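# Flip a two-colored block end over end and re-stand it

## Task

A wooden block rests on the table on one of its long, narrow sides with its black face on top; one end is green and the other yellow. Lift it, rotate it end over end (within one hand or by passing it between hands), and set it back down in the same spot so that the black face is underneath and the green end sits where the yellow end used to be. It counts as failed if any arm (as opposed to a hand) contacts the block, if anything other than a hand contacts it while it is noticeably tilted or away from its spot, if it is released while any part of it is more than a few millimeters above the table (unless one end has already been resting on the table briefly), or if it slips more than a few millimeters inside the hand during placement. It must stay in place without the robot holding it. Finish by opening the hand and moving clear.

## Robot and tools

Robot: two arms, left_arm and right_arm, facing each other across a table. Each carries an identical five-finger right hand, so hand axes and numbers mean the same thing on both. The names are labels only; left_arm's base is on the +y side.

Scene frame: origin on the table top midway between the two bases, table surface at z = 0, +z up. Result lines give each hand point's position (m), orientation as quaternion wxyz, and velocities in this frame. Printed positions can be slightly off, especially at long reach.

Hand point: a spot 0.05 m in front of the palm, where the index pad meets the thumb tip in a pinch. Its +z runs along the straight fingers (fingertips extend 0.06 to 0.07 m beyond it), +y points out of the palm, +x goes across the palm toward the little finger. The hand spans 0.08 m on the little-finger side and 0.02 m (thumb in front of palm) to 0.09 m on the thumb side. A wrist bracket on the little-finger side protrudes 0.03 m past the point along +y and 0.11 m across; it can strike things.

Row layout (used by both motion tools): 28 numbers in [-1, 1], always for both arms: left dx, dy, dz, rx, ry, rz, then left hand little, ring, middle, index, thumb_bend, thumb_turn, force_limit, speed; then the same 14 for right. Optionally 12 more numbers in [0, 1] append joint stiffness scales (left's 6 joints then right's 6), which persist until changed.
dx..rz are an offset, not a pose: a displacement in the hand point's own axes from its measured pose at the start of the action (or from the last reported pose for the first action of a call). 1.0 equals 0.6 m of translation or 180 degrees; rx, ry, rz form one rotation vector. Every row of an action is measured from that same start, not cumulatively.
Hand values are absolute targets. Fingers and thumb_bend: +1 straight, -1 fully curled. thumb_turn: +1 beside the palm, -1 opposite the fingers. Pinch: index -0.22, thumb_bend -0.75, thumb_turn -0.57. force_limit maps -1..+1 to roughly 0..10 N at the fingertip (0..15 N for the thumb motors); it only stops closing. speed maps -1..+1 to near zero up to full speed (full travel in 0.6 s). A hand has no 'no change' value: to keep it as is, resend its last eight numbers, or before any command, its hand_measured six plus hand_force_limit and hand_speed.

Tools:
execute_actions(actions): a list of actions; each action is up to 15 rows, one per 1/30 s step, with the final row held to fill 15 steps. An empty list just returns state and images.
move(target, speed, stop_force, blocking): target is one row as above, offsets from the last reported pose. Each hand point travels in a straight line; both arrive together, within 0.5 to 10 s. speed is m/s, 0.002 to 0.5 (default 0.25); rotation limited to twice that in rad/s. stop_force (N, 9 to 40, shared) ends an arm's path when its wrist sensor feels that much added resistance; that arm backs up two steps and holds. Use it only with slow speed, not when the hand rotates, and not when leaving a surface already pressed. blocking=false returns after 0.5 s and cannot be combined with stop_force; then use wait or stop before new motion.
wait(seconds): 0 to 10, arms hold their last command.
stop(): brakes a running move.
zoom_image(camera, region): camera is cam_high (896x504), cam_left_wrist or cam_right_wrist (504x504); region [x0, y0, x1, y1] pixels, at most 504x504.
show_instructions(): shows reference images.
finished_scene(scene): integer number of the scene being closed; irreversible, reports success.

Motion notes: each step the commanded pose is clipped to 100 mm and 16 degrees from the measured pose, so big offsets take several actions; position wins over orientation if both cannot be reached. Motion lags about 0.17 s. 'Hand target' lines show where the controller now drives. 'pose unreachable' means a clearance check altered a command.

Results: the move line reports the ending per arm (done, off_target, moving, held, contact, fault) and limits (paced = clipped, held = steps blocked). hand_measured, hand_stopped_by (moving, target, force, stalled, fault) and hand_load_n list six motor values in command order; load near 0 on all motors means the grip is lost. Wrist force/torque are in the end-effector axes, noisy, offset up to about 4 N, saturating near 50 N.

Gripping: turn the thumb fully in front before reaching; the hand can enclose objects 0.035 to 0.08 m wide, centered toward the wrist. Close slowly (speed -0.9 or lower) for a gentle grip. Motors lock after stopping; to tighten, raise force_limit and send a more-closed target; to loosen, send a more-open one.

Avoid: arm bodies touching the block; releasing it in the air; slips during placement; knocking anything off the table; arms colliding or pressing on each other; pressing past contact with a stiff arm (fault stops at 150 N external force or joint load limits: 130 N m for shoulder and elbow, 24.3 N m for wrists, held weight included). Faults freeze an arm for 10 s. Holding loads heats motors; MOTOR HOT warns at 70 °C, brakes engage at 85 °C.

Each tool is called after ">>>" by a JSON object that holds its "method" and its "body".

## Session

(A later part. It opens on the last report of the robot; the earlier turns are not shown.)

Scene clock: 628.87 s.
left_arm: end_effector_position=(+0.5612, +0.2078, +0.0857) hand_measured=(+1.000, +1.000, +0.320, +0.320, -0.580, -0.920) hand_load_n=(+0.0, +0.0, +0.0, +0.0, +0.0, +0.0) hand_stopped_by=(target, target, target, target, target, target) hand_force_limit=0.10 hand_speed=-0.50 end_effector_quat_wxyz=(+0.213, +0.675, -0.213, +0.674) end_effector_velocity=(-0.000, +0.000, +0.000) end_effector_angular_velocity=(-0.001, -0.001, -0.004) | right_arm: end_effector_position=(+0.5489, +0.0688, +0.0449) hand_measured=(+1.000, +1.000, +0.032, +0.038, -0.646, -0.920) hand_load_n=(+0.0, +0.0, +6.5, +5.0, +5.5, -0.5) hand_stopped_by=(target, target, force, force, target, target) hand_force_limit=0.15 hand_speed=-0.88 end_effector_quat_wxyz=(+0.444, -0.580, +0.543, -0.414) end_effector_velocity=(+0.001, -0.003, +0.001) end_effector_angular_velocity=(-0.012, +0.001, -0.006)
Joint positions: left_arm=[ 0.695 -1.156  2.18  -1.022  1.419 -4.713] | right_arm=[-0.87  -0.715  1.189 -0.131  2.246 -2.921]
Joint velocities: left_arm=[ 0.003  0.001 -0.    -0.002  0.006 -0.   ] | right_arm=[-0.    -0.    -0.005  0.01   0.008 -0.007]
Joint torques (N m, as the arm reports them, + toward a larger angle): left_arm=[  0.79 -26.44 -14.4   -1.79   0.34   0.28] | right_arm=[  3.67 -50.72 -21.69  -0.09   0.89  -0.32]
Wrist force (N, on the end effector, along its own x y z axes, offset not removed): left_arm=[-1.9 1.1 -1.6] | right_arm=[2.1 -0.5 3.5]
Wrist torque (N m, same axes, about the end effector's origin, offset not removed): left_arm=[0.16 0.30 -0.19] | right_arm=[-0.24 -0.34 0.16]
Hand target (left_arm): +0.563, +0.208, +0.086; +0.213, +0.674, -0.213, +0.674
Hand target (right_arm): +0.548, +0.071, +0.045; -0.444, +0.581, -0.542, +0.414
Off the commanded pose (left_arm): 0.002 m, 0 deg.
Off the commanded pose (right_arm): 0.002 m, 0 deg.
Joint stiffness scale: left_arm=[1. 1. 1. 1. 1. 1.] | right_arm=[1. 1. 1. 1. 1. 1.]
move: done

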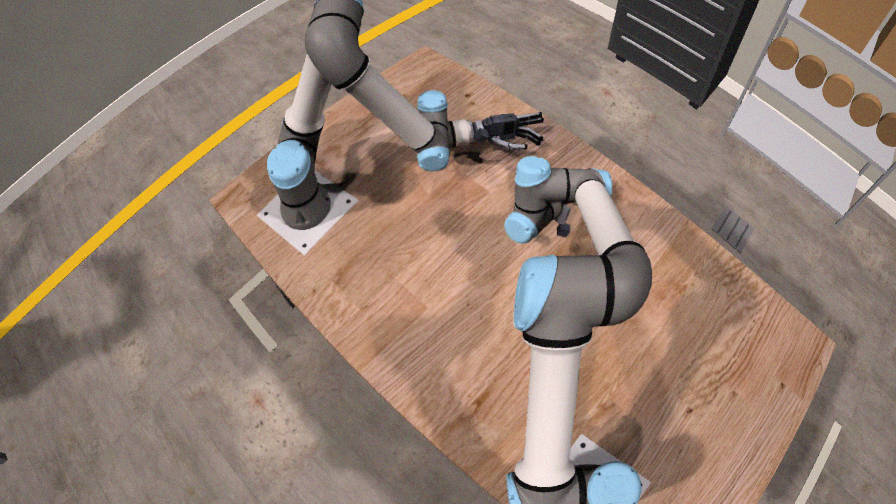

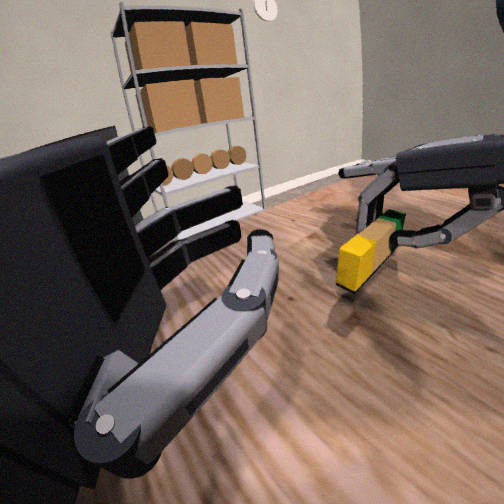

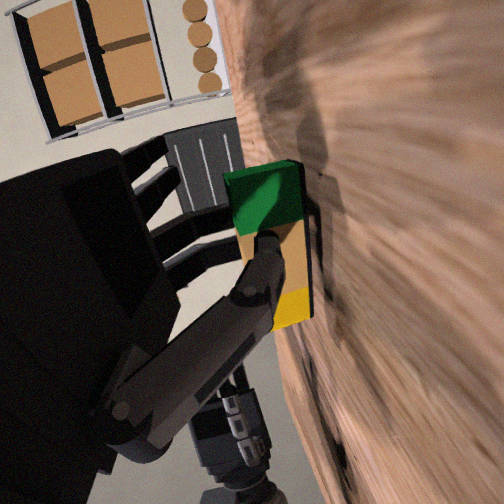

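>>> {"method": "zoom_image", "body": {"camera": "cam_right_wrist", "region": [215, 150, 325, 250]}}

>>> {"method": "zoom_image", "body": {"camera": "cam_right_wrist", "region": [255, 240, 355, 340]}}

Region (215, 150, 325, 250) of cam_right_wrist's 504x504 image, scaled by 4.582, with more detail than that image has; it fills the top 458 rows of this view, and the rest is white.

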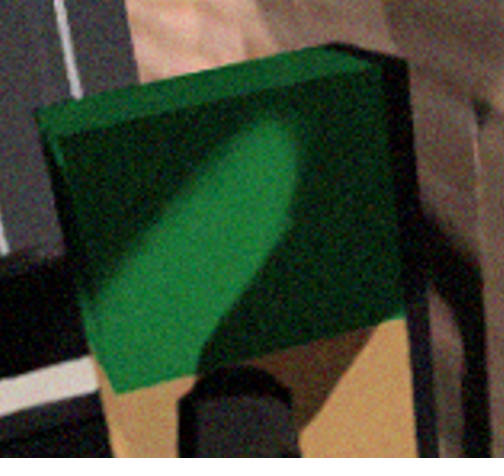

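Region (255, 240, 355, 340) of cam_right_wrist's 504x504 image, scaled by 5.040, with more detail than that image has.

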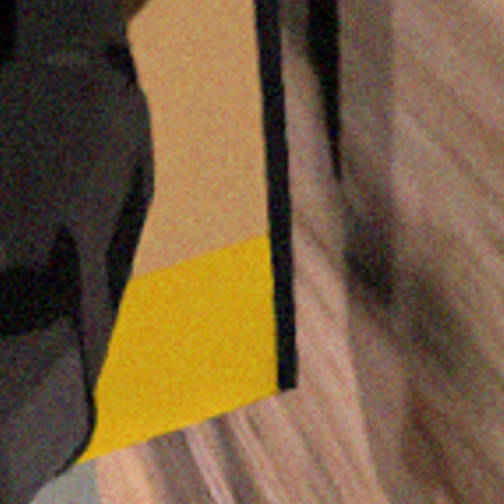

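>>> {"method": "move", "body": {"target": [0,-0.0479,0.0682,0,0,0,1,1,0.32,0.32,-0.58,-0.92,0.1,-0.5,-0.0080,0.0203,-0.0017,0,0,0,1,1,-0.4,-0.4,-0.65,-0.92,0.15,-0.88], "speed": 0.07}}

Scene clock: 750.00 s.
left_arm: end_effector_position=(+0.6096, +0.2074, +0.0858) hand_measured=(+1.000, +1.000, +0.320, +0.320, -0.580, -0.920) hand_load_n=(+0.0, +0.0, +0.0, +0.0, +0.0, +0.0) hand_stopped_by=(target, target, target, target, target, target) hand_force_limit=0.10 hand_speed=-0.50 end_effector_quat_wxyz=(+0.214, +0.675, -0.213, +0.674) end_effector_velocity=(-0.001, -0.003, -0.001) end_effector_angular_velocity=(+0.004, +0.004, -0.010) | right_arm: end_effector_position=(+0.5464, +0.0719, +0.0353) hand_measured=(+1.000, +1.000, +0.032, +0.038, -0.646, -0.920) hand_load_n=(+0.0, +0.0, +6.5, +5.0, +5.5, -0.5) hand_stopped_by=(target, target, force, force, target, target) hand_force_limit=0.15 hand_speed=-0.88 end_effector_quat_wxyz=(+0.444, -0.579, +0.543, -0.415) end_effector_velocity=(+0.000, +0.000, +0.001) end_effector_angular_velocity=(+0.003, -0.002, -0.000)
Joint positions: left_arm=[ 0.776 -1.086  2.048 -0.961  1.5   -4.713] | right_arm=[-0.863 -0.7    1.188 -0.144  2.255 -2.917]
Joint velocities: left_arm=[-0.001  0.002 -0.005  0.009  0.009  0.001] | right_arm=[-0.    -0.002  0.001 -0.002 -0.     0.   ]
Joint torques (N m, as the arm reports them, + toward a larger angle): left_arm=[  0.59 -30.07 -16.48  -1.02  -0.01   0.2 ] | right_arm=[  3.59 -51.49 -17.85  -0.85   0.91   0.25]
Wrist force (N, on the end effector, along its own x y z axes, offset not removed): left_arm=[-0.6 -0.7 -0.6] | right_arm=[0.5 0.0 -1.4]
Wrist torque (N m, same axes, about the end effector's origin, offset not removed): left_arm=[-0.13 0.15 -0.22] | right_arm=[0.18 0.00 -0.25]
Hand target (left_arm): +0.611, +0.208, +0.086; +0.213, +0.675, -0.213, +0.674
Hand target (right_arm): +0.544, +0.073, +0.033; -0.444, +0.580, -0.543, +0.414
Off the commanded pose (left_arm): 0.002 m, 0 deg.
Off the commanded pose (right_arm): 0.003 m, 0 deg.
Joint stiffness scale: left_arm=[1. 1. 1. 1. 1. 1.] | right_arm=[1. 1. 1. 1. 1. 1.]
move: done

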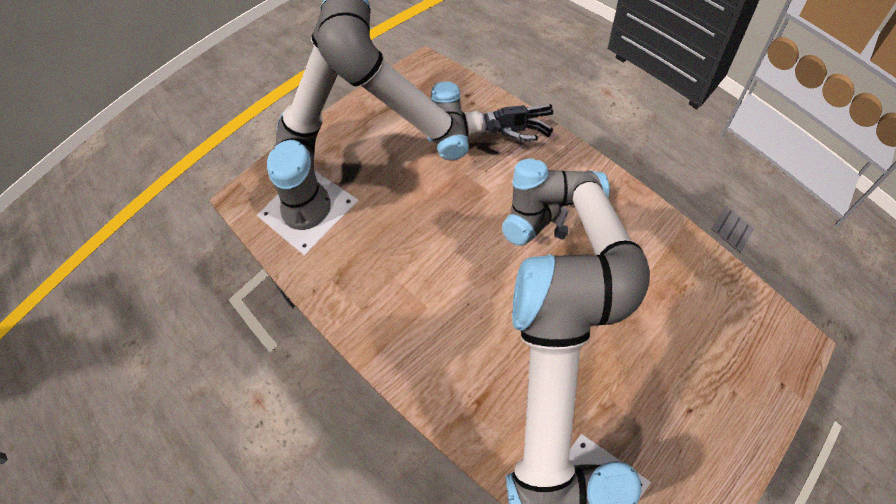

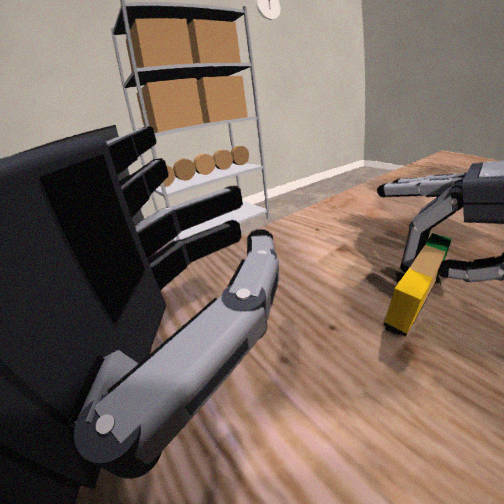

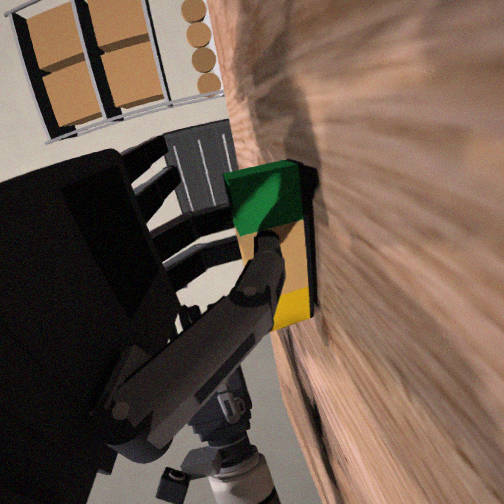

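>>> {"method": "zoom_image", "body": {"camera": "cam_left_wrist", "region": [365, 225, 475, 345]}}

Region (365, 225, 475, 345) of cam_left_wrist's 504x504 image, scaled by 4.200, with more detail than that image has; it fills the left 462 columns of this view, and the rest is white.

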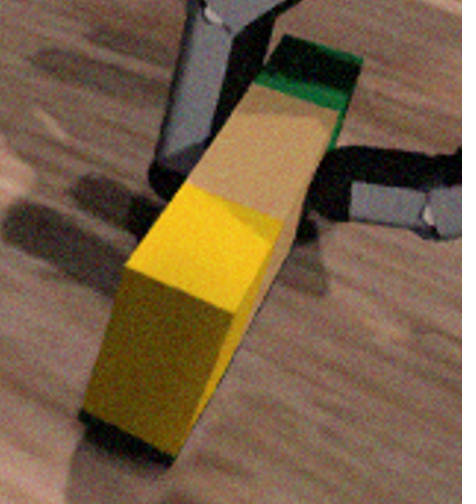

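>>> {"method": "zoom_image", "body": {"camera": "cam_high", "region": [470, 110, 670, 270]}}

>>> {"method": "zoom_image", "body": {"camera": "cam_left_wrist", "region": [270, 150, 504, 420]}}

Region (470, 110, 670, 270) of cam_high's 896x504 image, scaled by 2.520, with more detail than that image has; it fills the top 403 rows of this view, and the rest is white.

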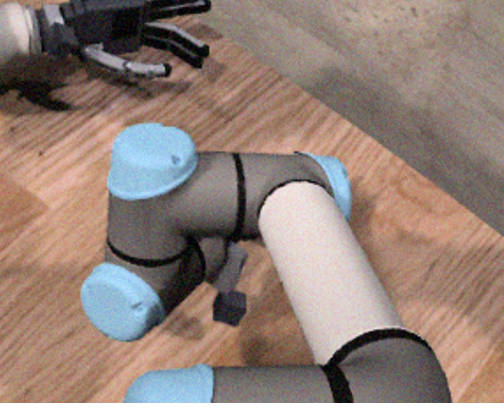

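Region (270, 150, 504, 420) of cam_left_wrist's 504x504 image, scaled by 1.867, with more detail than that image has; it fills the left 437 columns of this view, and the rest is white.

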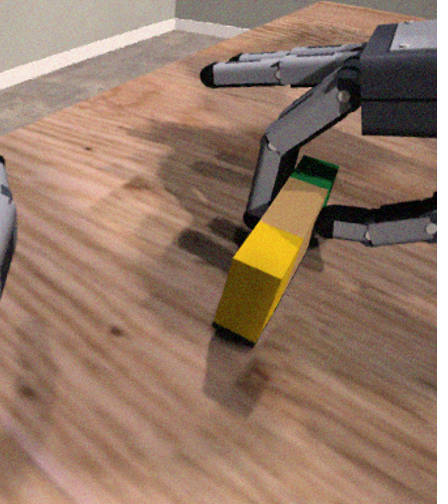

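>>> {"method": "zoom_image", "body": {"camera": "cam_high", "region": [540, 125, 640, 195]}}

>>> {"method": "zoom_image", "body": {"camera": "cam_left_wrist", "region": [270, 190, 400, 340]}}

Region (540, 125, 640, 195) of cam_high's 896x504 image, scaled by 5.040, with more detail than that image has; it fills the top 353 rows of this view, and the rest is white.

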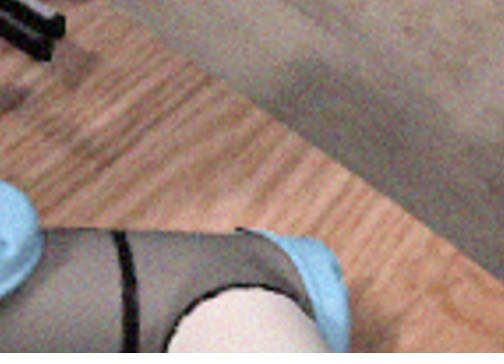

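Region (270, 190, 400, 340) of cam_left_wrist's 504x504 image, scaled by 3.360, with more detail than that image has; it fills the left 437 columns of this view, and the rest is white.

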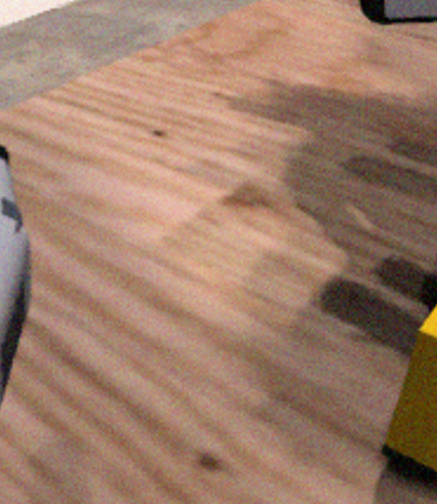

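>>> {"method": "move", "body": {"target": [0,0,0,0,0,0,1,1,0.32,0.32,-0.58,-0.92,0.1,-0.5,0.0303,0.0283,-0.1675,0,0,0,1,1,-0.4,-0.4,-0.65,-0.92,0.15,-0.88], "speed": 0.25}}

>>> {"method": "zoom_image", "body": {"camera": "cam_high", "region": [526, 156, 576, 206]}}

>>> {"method": "zoom_image", "body": {"camera": "cam_left_wrist", "region": [300, 220, 480, 400]}}

Scene clock: 871.03 s.
left_arm: end_effector_position=(+0.6096, +0.2073, +0.0857) hand_measured=(+1.000, +1.000, +0.320, +0.320, -0.580, -0.920) hand_load_n=(+0.0, +0.0, +0.0, +0.0, +0.0, +0.0) hand_stopped_by=(target, target, target, target, target, target) hand_force_limit=0.10 hand_speed=-0.50 end_effector_quat_wxyz=(+0.214, +0.675, -0.214, +0.673) end_effector_velocity=(+0.001, +0.001, +0.000) end_effector_angular_velocity=(-0.001, -0.001, +0.002) | right_arm: end_effector_position=(+0.4480, +0.0475, +0.0449) hand_measured=(+1.000, +1.000, +0.032, +0.038, -0.646, -0.920) hand_load_n=(+0.0, +0.0, +6.5, +5.0, +5.5, -0.5) hand_stopped_by=(target, target, force, force, target, target) hand_force_limit=0.15 hand_speed=-0.88 end_effector_quat_wxyz=(+0.444, -0.579, +0.543, -0.415) end_effector_velocity=(-0.000, -0.001, -0.000) end_effector_angular_velocity=(+0.003, -0.005, -0.003)
Joint positions: left_arm=[ 0.776 -1.085  2.047 -0.96   1.5   -4.713] | right_arm=[-0.77  -0.856  1.458 -0.229  2.342 -2.873]
Joint velocities: left_arm=[ 0.002  0.     0.    -0.002  0.    -0.   ] | right_arm=[ 0.001 -0.001  0.005 -0.01   0.004 -0.   ]
Joint torques (N m, as the arm reports them, + toward a larger angle): left_arm=[ -1.45 -33.36 -12.83  -1.67  -0.36   0.  ] | right_arm=[  2.24 -49.64 -14.91  -0.33   1.35   0.29]
Wrist force (N, on the end effector, along its own x y z axes, offset not removed): left_arm=[-1.6 0.3 0.4] | right_arm=[-1.0 0.7 1.4]
Wrist torque (N m, same axes, about the end effector's origin, offset not removed): left_arm=[0.02 0.16 -0.19] | right_arm=[-0.12 0.12 -0.04]
Hand target (left_arm): +0.610, +0.207, +0.086; +0.214, +0.675, -0.213, +0.674
Hand target (right_arm): +0.446, +0.047, +0.045; -0.444, +0.579, -0.543, +0.415
Off the commanded pose (left_arm): 0.000 m, 0 deg.
Off the commanded pose (right_arm): 0.002 m, 0 deg.
Joint stiffness scale: left_arm=[1. 1. 1. 1. 1. 1.] | right_arm=[1. 1. 1. 1. 1. 1.]
move: done

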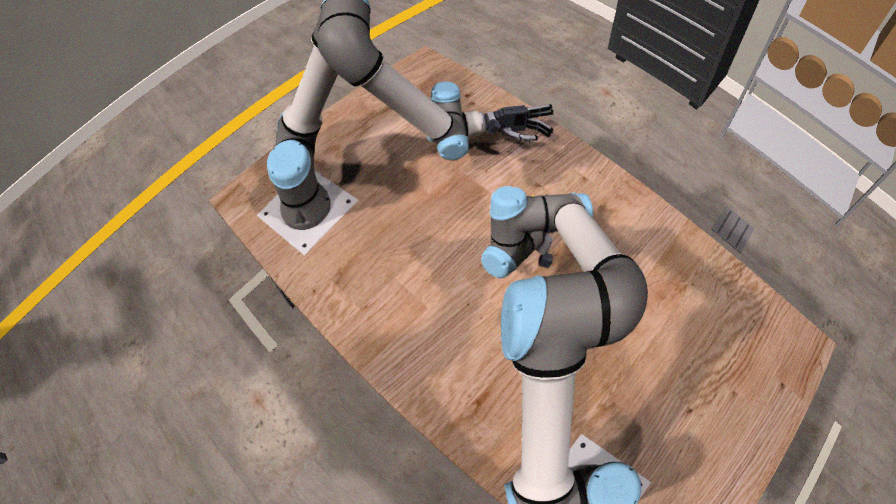

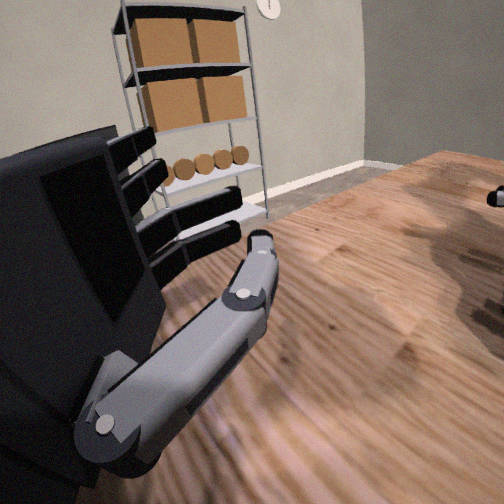

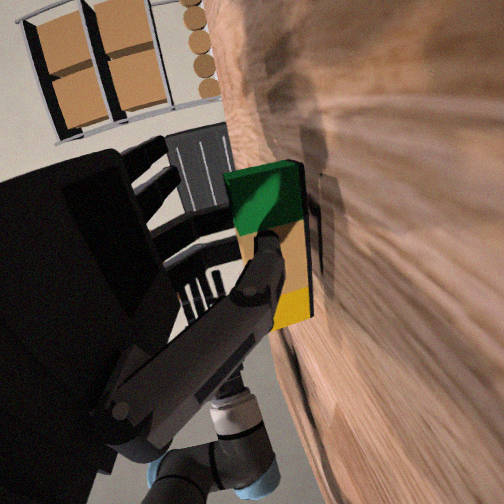

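Region (526, 156, 576, 206) of cam_high's 896x504 image, scaled by 10.080, with more detail than that image has.

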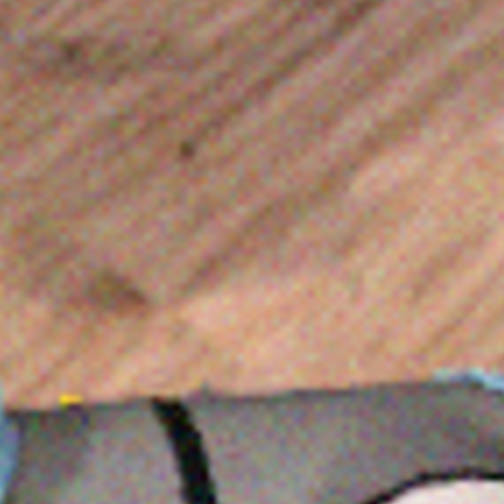

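Region (300, 220, 480, 400) of cam_left_wrist's 504x504 image, scaled by 2.800, with more detail than that image has.

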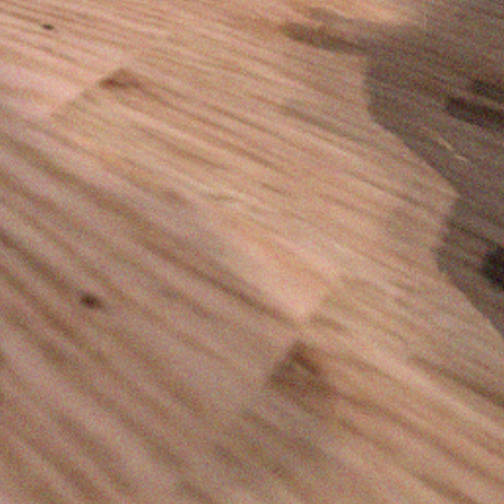

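>>> {"method": "execute_actions", "body": {"actions": []}}

Scene clock: 889.20 s.
left_arm: end_effector_position=(+0.6096, +0.2073, +0.0857) hand_measured=(+1.000, +1.000, +0.320, +0.320, -0.580, -0.920) hand_load_n=(+0.0, +0.0, +0.0, +0.0, +0.0, +0.0) hand_stopped_by=(target, target, target, target, target, target) hand_force_limit=0.10 hand_speed=-0.50 end_effector_quat_wxyz=(+0.214, +0.675, -0.214, +0.673) end_effector_velocity=(-0.000, -0.001, +0.000) end_effector_angular_velocity=(-0.001, -0.000, -0.001) | right_arm: end_effector_position=(+0.4481, +0.0475, +0.0452) hand_measured=(+1.000, +1.000, +0.032, +0.038, -0.646, -0.920) hand_load_n=(+0.0, +0.0, +6.5, +5.0, +5.5, -0.5) hand_stopped_by=(target, target, force, force, target, target) hand_force_limit=0.15 hand_speed=-0.88 end_effector_quat_wxyz=(+0.444, -0.579, +0.543, -0.415) end_effector_velocity=(+0.001, +0.000, +0.000) end_effector_angular_velocity=(+0.002, -0.001, -0.000)
Joint positions: left_arm=[ 0.776 -1.085  2.047 -0.96   1.5   -4.713] | right_arm=[-0.77  -0.856  1.458 -0.23   2.342 -2.873]
Joint velocities: left_arm=[-0.001 -0.    -0.    -0.001 -0.    -0.001] | right_arm=[-0.001  0.    -0.001 -0.001 -0.001 -0.   ]
Joint torques (N m, as the arm reports them, + toward a larger angle): left_arm=[ -1.01 -32.64 -12.4   -1.69  -0.49   0.18] | right_arm=[  2.54 -49.25 -13.66  -0.43   1.11   0.31]
Wrist force (N, on the end effector, along its own x y z axes, offset not removed): left_arm=[-0.5 1.1 -0.6] | right_arm=[-1.3 4.7 -2.4]
Wrist torque (N m, same axes, about the end effector's origin, offset not removed): left_arm=[0.23 0.19 -0.14] | right_arm=[0.79 0.47 -0.05]
Hand target (left_arm): +0.610, +0.207, +0.086; +0.214, +0.675, -0.213, +0.674
Hand target (right_arm): +0.446, +0.047, +0.045; -0.444, +0.579, -0.543, +0.415
Off the commanded pose (left_arm): 0.000 m, 0 deg.
Off the commanded pose (right_arm): 0.002 m, 0 deg.
Joint stiffness scale: left_arm=[1. 1. 1. 1. 1. 1.] | right_arm=[1. 1. 1. 1. 1. 1.]

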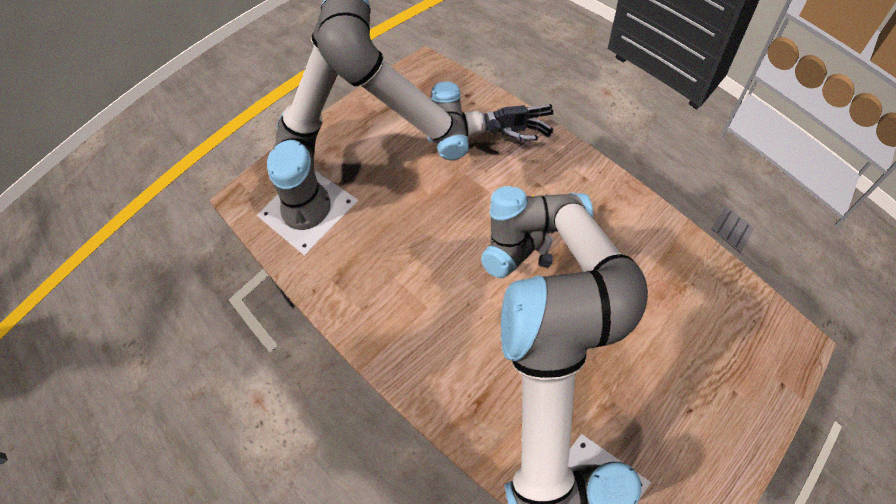

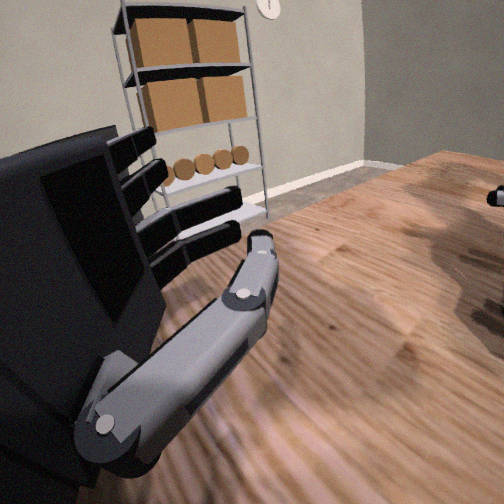

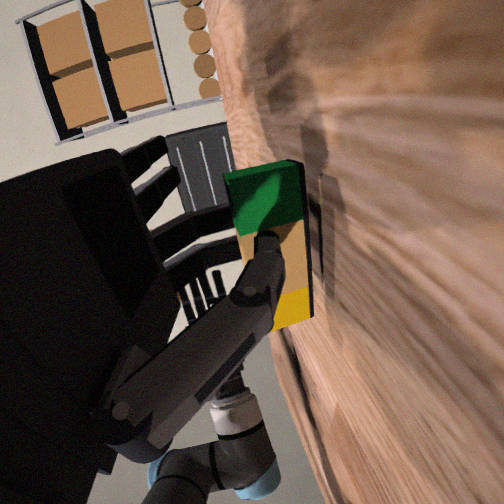

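>>> {"method": "move", "body": {"target": [0,0,0,0,0,0, 1,1,0.32,0.32,-0.58,-0.92,0.1,-0.5, -0.0198,-0.0329,0.1731,0,0,0, 1,1,-0.4,-0.4,-0.65,-0.92,0.15,-0.88], "speed": 0.12}}

Scene clock: 900.87 s.
left_arm: end_effector_position=(+0.6096, +0.2073, +0.0857) hand_measured=(+1.000, +1.000, +0.320, +0.320, -0.580, -0.920) hand_load_n=(+0.0, +0.0, +0.0, +0.0, +0.0, +0.0) hand_stopped_by=(target, target, target, target, target, target) hand_force_limit=0.10 hand_speed=-0.50 end_effector_quat_wxyz=(+0.214, +0.675, -0.214, +0.673) end_effector_velocity=(-0.000, -0.001, +0.000) end_effector_angular_velocity=(-0.001, +0.000, -0.001) | right_arm: end_effector_position=(+0.5510, +0.0660, +0.0371) hand_measured=(+1.000, +1.000, +0.032, +0.038, -0.646, -0.920) hand_load_n=(+0.0, +0.0, +6.5, +5.0, +5.5, -0.5) hand_stopped_by=(target, target, force, force, target, target) hand_force_limit=0.15 hand_speed=-0.88 end_effector_quat_wxyz=(+0.445, -0.579, +0.543, -0.415) end_effector_velocity=(+0.001, +0.001, +0.003) end_effector_angular_velocity=(-0.002, +0.003, -0.000)
Joint positions: left_arm=[ 0.776 -1.085  2.047 -0.96   1.5   -4.713] | right_arm=[-0.875 -0.709  1.2   -0.151  2.244 -2.922]
Joint velocities: left_arm=[-0.001 -0.    -0.    -0.     0.    -0.001] | right_arm=[-0.001  0.002 -0.012  0.014 -0.     0.   ]
Joint torques (N m, as the arm reports them, + toward a larger angle): left_arm=[ -1.66 -33.02 -13.76  -1.54   0.09  -0.12] | right_arm=[  0.25 -50.96 -21.57   0.07  -0.21  -0.39]
Wrist force (N, on the end effector, along its own x y z axes, offset not removed): left_arm=[-0.6 0.7 -0.9] | right_arm=[-0.7 2.8 -0.3]
Wrist torque (N m, same axes, about the end effector's origin, offset not removed): left_arm=[0.20 0.08 -0.09] | right_arm=[0.60 0.16 -0.12]
Hand target (left_arm): +0.610, +0.207, +0.086; +0.214, +0.675, -0.214, +0.673
Hand target (right_arm): +0.553, +0.066, +0.037; -0.444, +0.579, -0.543, +0.415
Off the commanded pose (left_arm): 0.000 m, 0 deg.
Off the commanded pose (right_arm): 0.002 m, 0 deg.
Joint stiffness scale: left_arm=[1. 1. 1. 1. 1. 1.] | right_arm=[1. 1. 1. 1. 1. 1.]
move: done

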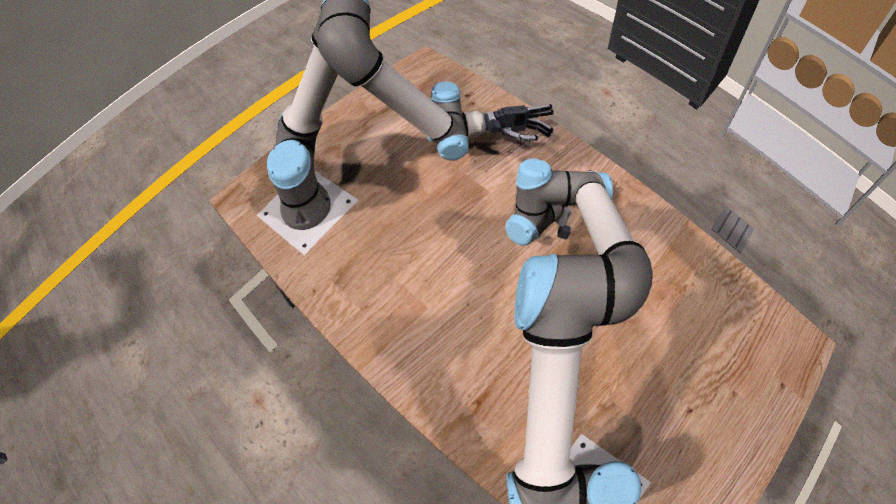

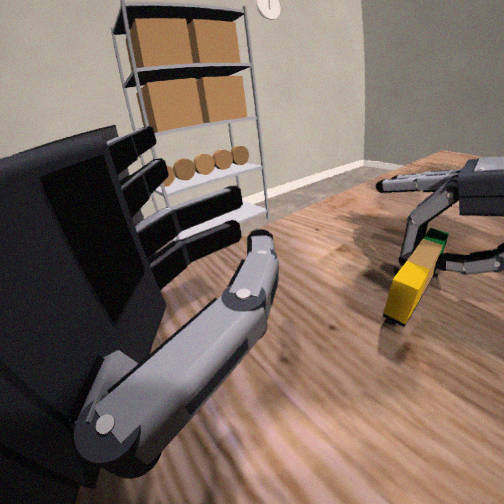

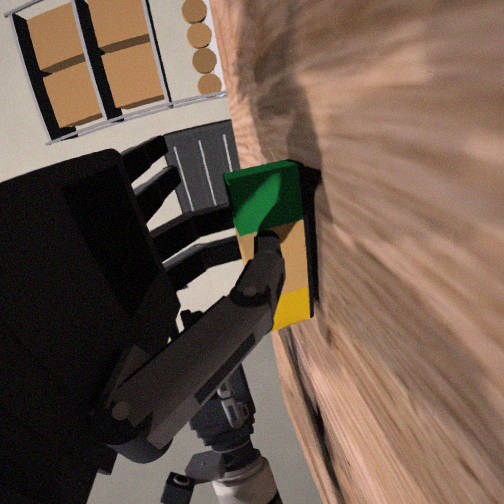

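>>> {"method": "move", "body": {"target": [0,0,0,0,0,0, 1,1,0.32,0.32,-0.58,-0.92,0.1,-0.5, 0,0.0113,0.0031,0,0,0, 1,1,-0.4,-0.4,-0.65,-0.92,0.15,-0.88], "speed": 0.015}}

>>> {"method": "zoom_image", "body": {"camera": "cam_left_wrist", "region": [320, 220, 480, 380]}}

Scene clock: 907.00 s.
left_arm: end_effector_position=(+0.6096, +0.2073, +0.0857) hand_measured=(+1.000, +1.000, +0.320, +0.320, -0.580, -0.920) hand_load_n=(+0.0, +0.0, +0.0, +0.0, +0.0, +0.0) hand_stopped_by=(target, target, target, target, target, target) hand_force_limit=0.10 hand_speed=-0.50 end_effector_quat_wxyz=(+0.214, +0.675, -0.214, +0.673) end_effector_velocity=(+0.001, +0.001, -0.000) end_effector_angular_velocity=(+0.001, -0.000, +0.002) | right_arm: end_effector_position=(+0.5521, +0.0671, +0.0335) hand_measured=(+1.000, +1.000, +0.032, +0.038, -0.646, -0.920) hand_load_n=(+0.0, +0.0, +6.5, +5.0, +5.5, -0.5) hand_stopped_by=(target, target, force, force, target, target) hand_force_limit=0.15 hand_speed=-0.88 end_effector_quat_wxyz=(+0.446, -0.578, +0.543, -0.415) end_effector_velocity=(+0.001, +0.001, +0.001) end_effector_angular_velocity=(+0.004, -0.004, +0.000)
Joint positions: left_arm=[ 0.776 -1.085  2.047 -0.96   1.5   -4.713] | right_arm=[-0.875 -0.702  1.2   -0.162  2.244 -2.922]
Joint velocities: left_arm=[ 0.002  0.    -0.     0.001  0.     0.001] | right_arm=[-0.    -0.001 -0.    -0.005 -0.001 -0.   ]
Joint torques (N m, as the arm reports them, + toward a larger angle): left_arm=[ -0.78 -33.02 -13.03  -1.35  -0.19   0.03] | right_arm=[  1.3  -51.54 -14.93  -1.22   0.56  -0.04]
Wrist force (N, on the end effector, along its own x y z axes, offset not removed): left_arm=[0.1 -1.1 -0.2] | right_arm=[-3.1 1.3 -2.6]
Wrist torque (N m, same axes, about the end effector's origin, offset not removed): left_arm=[-0.10 0.05 -0.09] | right_arm=[0.27 0.64 -0.01]
Hand target (left_arm): +0.610, +0.207, +0.086; +0.214, +0.675, -0.214, +0.673
Hand target (right_arm): +0.551, +0.066, +0.030; -0.445, +0.579, -0.543, +0.415
Off the commanded pose (left_arm): 0.000 m, 0 deg.
Off the commanded pose (right_arm): 0.004 m, 0 deg.
Joint stiffness scale: left_arm=[1. 1. 1. 1. 1. 1.] | right_arm=[1. 1. 1. 1. 1. 1.]
move: off_target (right_arm)

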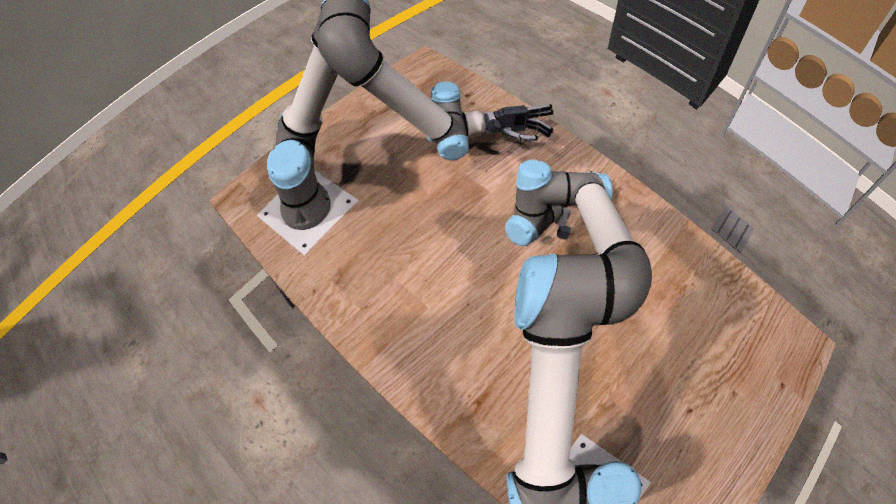

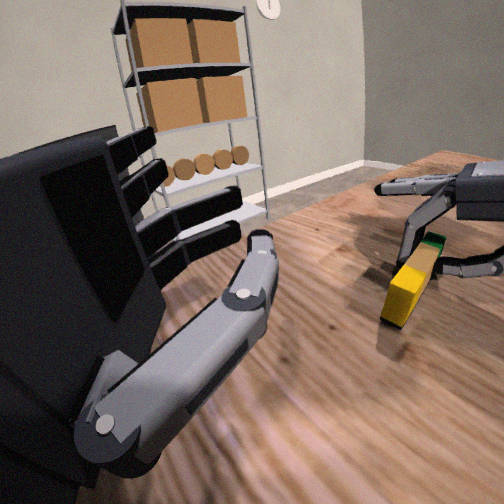

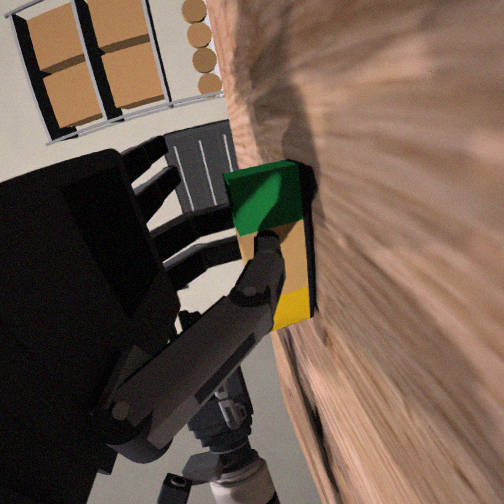

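Region (320, 220, 480, 380) of cam_left_wrist's 504x504 image, scaled by 3.150, with more detail than that image has.

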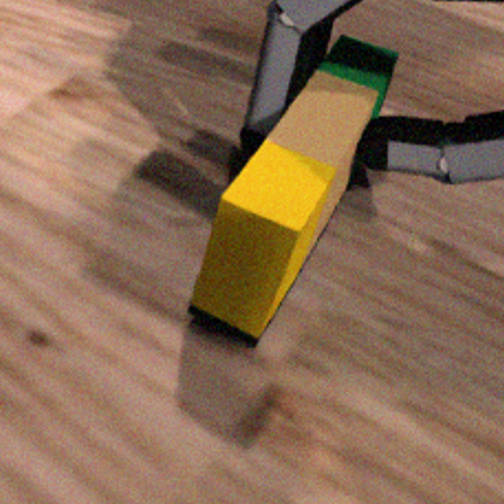

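>>> {"method": "move", "body": {"target": [0,0,0,0,0,0, 1,1,0.32,0.32,-0.58,-0.92,0.1,-0.5, 0.0057,0.0103,-0.003,0,0,0, 1,1,-0.4,-0.4,-0.65,-0.92,0.15,-0.88], "speed": 0.012}}

>>> {"method": "zoom_image", "body": {"camera": "cam_left_wrist", "region": [320, 220, 480, 380]}}

Scene clock: 926.67 s.
left_arm: end_effector_position=(+0.6096, +0.2073, +0.0857) hand_measured=(+1.000, +1.000, +0.320, +0.320, -0.580, -0.920) hand_load_n=(+0.0, +0.0, +0.0, +0.0, +0.0, +0.0) hand_stopped_by=(target, target, target, target, target, target) hand_force_limit=0.10 hand_speed=-0.50 end_effector_quat_wxyz=(+0.214, +0.675, -0.214, +0.673) end_effector_velocity=(-0.000, -0.000, +0.000) end_effector_angular_velocity=(-0.001, +0.000, -0.000) | right_arm: end_effector_position=(+0.5499, +0.0650, +0.0296) hand_measured=(+1.000, +1.000, +0.032, +0.038, -0.646, -0.920) hand_load_n=(+0.0, +0.0, +7.0, +5.0, +5.0, -0.5) hand_stopped_by=(target, target, force, force, target, target) hand_force_limit=0.15 hand_speed=-0.88 end_effector_quat_wxyz=(+0.448, -0.577, +0.543, -0.415) end_effector_velocity=(-0.001, +0.000, +0.000) end_effector_angular_velocity=(+0.005, -0.006, +0.001)
Joint positions: left_arm=[ 0.776 -1.085  2.047 -0.96   1.5   -4.713] | right_arm=[-0.875 -0.705  1.218 -0.18   2.244 -2.922]
Joint velocities: left_arm=[-0.001 -0.    -0.    -0.    -0.    -0.001] | right_arm=[ 0.001 -0.004  0.01  -0.014  0.    -0.001]
Joint torques (N m, as the arm reports them, + toward a larger angle): left_arm=[ -0.82 -32.41 -12.97  -1.22   0.05   0.11] | right_arm=[  0.18 -53.48 -14.28  -0.21   0.21  -0.16]
Wrist force (N, on the end effector, along its own x y z axes, offset not removed): left_arm=[-1.2 1.4 -0.4] | right_arm=[-1.4 2.7 4.1]
Wrist torque (N m, same axes, about the end effector's origin, offset not removed): left_arm=[0.20 0.25 -0.22] | right_arm=[0.44 0.10 0.02]
Hand target (left_arm): +0.610, +0.207, +0.086; +0.214, +0.675, -0.214, +0.673
Hand target (right_arm): +0.549, +0.063, +0.028; -0.446, +0.578, -0.543, +0.415
Off the commanded pose (left_arm): 0.000 m, 0 deg.
Off the commanded pose (right_arm): 0.002 m, 0 deg.
Joint stiffness scale: left_arm=[1. 1. 1. 1. 1. 1.] | right_arm=[1. 1. 1. 1. 1. 1.]
move: done

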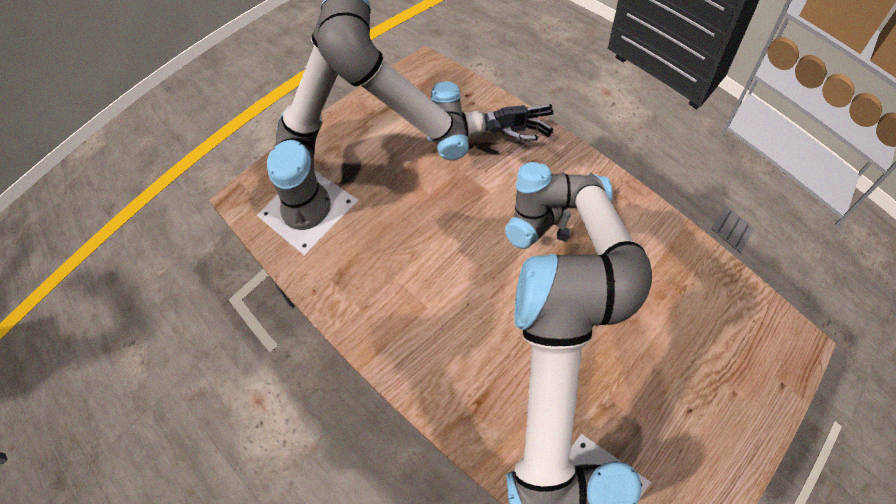

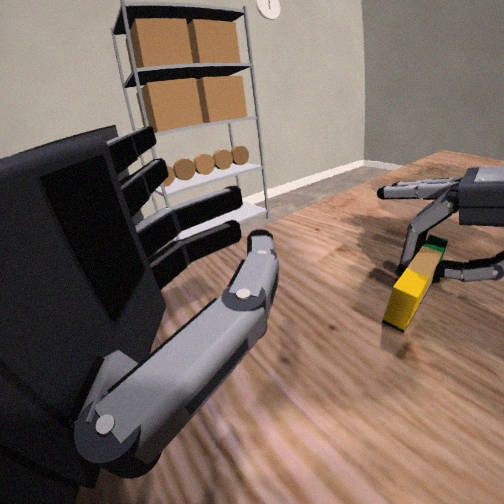

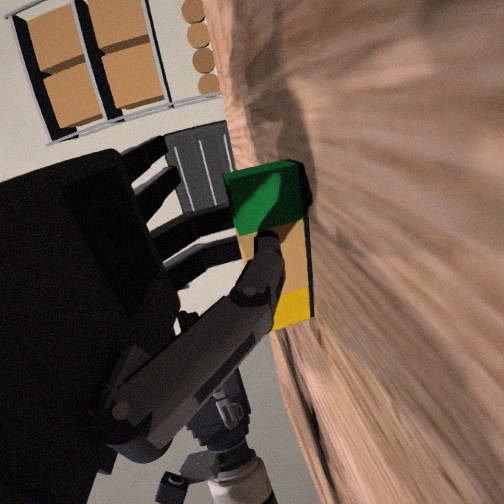

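Region (320, 220, 480, 380) of cam_left_wrist's 504x504 image, scaled by 3.150, with more detail than that image has.

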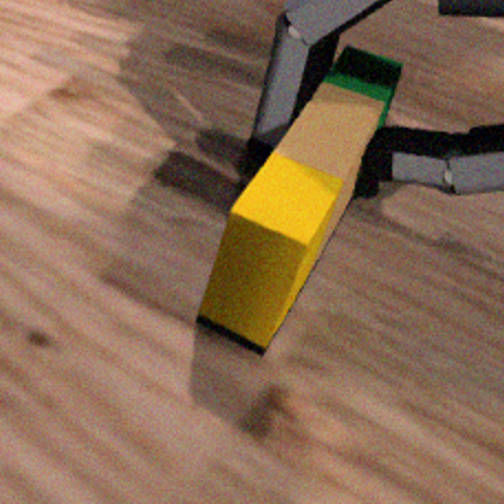

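>>> {"method": "zoom_image", "body": {"camera": "cam_right_wrist", "region": [220, 140, 420, 340]}}

>>> {"method": "zoom_image", "body": {"camera": "cam_left_wrist", "region": [370, 290, 430, 350]}}

Region (220, 140, 420, 340) of cam_right_wrist's 504x504 image, scaled by 2.520, with more detail than that image has.

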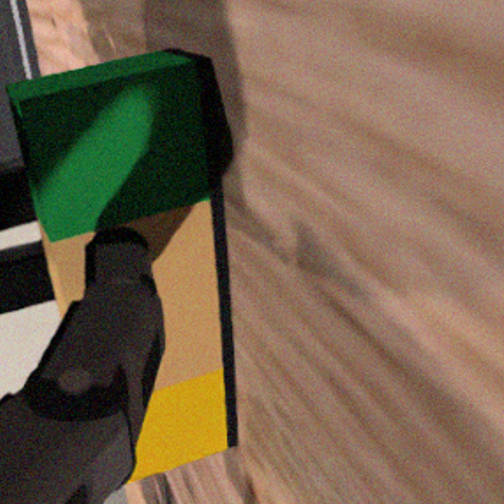

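Region (370, 290, 430, 350) of cam_left_wrist's 504x504 image, scaled by 8.400, with more detail than that image has.

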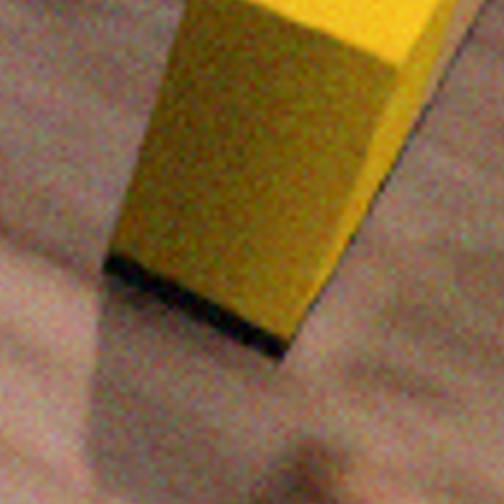

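>>> {"method": "move", "body": {"target": [0,0,0,0,0,0, 1,1,0.32,0.32,-0.58,-0.92,0.1,-0.5, 0.0008,0.0048,0.0005,0,0,0, 1,1,-0.4,-0.4,-0.65,-0.92,0.15,-0.88], "speed": 0.006}}

>>> {"method": "zoom_image", "body": {"camera": "cam_left_wrist", "region": [370, 290, 430, 350]}}

Scene clock: 941.17 s.
left_arm: end_effector_position=(+0.6096, +0.2073, +0.0857) hand_measured=(+1.000, +1.000, +0.320, +0.320, -0.580, -0.920) hand_load_n=(+0.0, +0.0, +0.0, +0.0, +0.0, +0.0) hand_stopped_by=(target, target, target, target, target, target) hand_force_limit=0.10 hand_speed=-0.50 end_effector_quat_wxyz=(+0.214, +0.675, -0.214, +0.673) end_effector_velocity=(-0.000, +0.000, -0.000) end_effector_angular_velocity=(+0.001, +0.001, +0.000) | right_arm: end_effector_position=(+0.5505, +0.0656, +0.0302) hand_measured=(+1.000, +1.000, +0.032, +0.038, -0.646, -0.920) hand_load_n=(+0.0, +0.0, +6.5, +5.0, +5.5, -0.5) hand_stopped_by=(target, target, force, force, target, target) hand_force_limit=0.15 hand_speed=-0.88 end_effector_quat_wxyz=(+0.449, -0.575, +0.543, -0.415) end_effector_velocity=(+0.001, -0.000, +0.001) end_effector_angular_velocity=(+0.003, -0.003, -0.002)
Joint positions: left_arm=[ 0.776 -1.085  2.047 -0.96   1.5   -4.713] | right_arm=[-0.875 -0.705  1.218 -0.186  2.244 -2.922]
Joint velocities: left_arm=[0.    0.    0.    0.001 0.    0.   ] | right_arm=[-0.001 -0.     0.    -0.004  0.     0.   ]
Joint torques (N m, as the arm reports them, + toward a larger angle): left_arm=[ -0.43 -32.55 -13.13  -1.39  -0.15   0.19] | right_arm=[  0.64 -50.07 -15.43  -0.72   0.39  -0.05]
Wrist force (N, on the end effector, along its own x y z axes, offset not removed): left_arm=[-1.1 0.7 -1.8] | right_arm=[1.4 1.4 1.7]
Wrist torque (N m, same axes, about the end effector's origin, offset not removed): left_arm=[0.17 0.29 -0.24] | right_arm=[0.01 -0.03 0.04]
Hand target (left_arm): +0.610, +0.207, +0.086; +0.214, +0.675, -0.214, +0.673
Hand target (right_arm): +0.549, +0.064, +0.027; -0.448, +0.577, -0.543, +0.415
Off the commanded pose (left_arm): 0.000 m, 0 deg.
Off the commanded pose (right_arm): 0.004 m, 0 deg.
Joint stiffness scale: left_arm=[1. 1. 1. 1. 1. 1.] | right_arm=[1. 1. 1. 1. 1. 1.]
move: off_target (right_arm)

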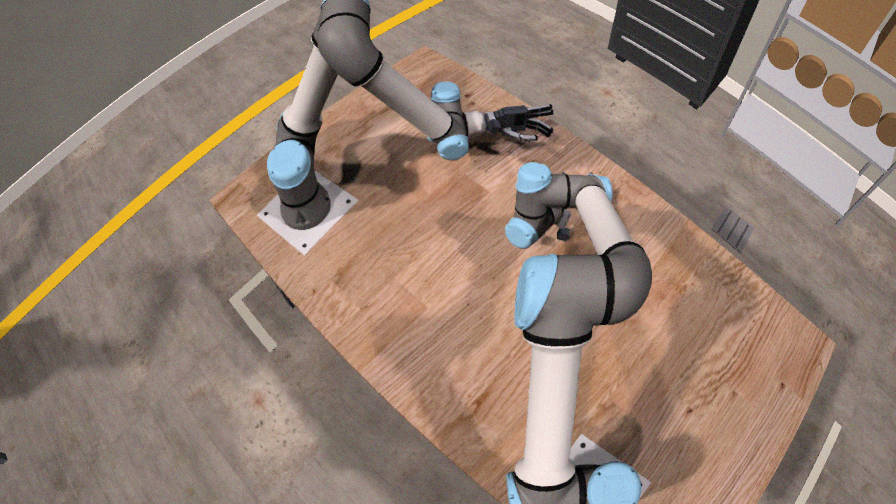

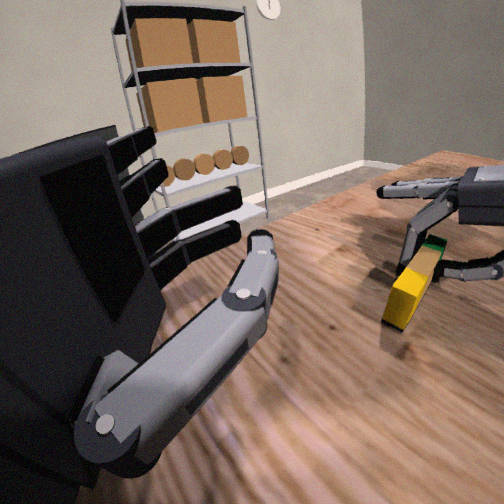

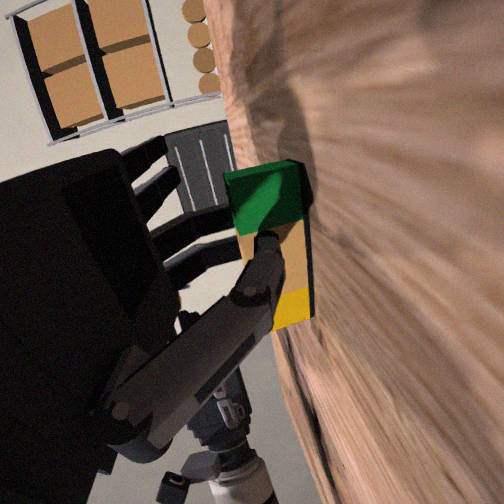

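Region (370, 290, 430, 350) of cam_left_wrist's 504x504 image, scaled by 8.400, with more detail than that image has.

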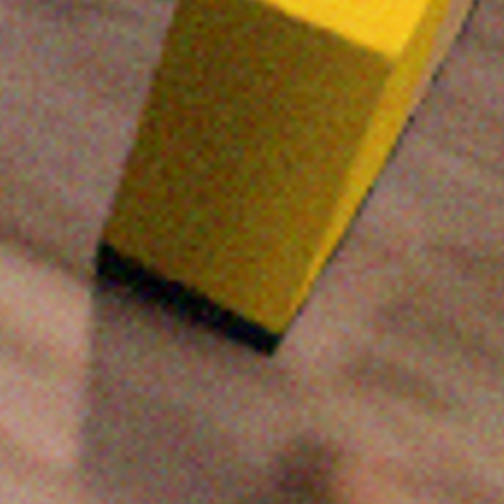

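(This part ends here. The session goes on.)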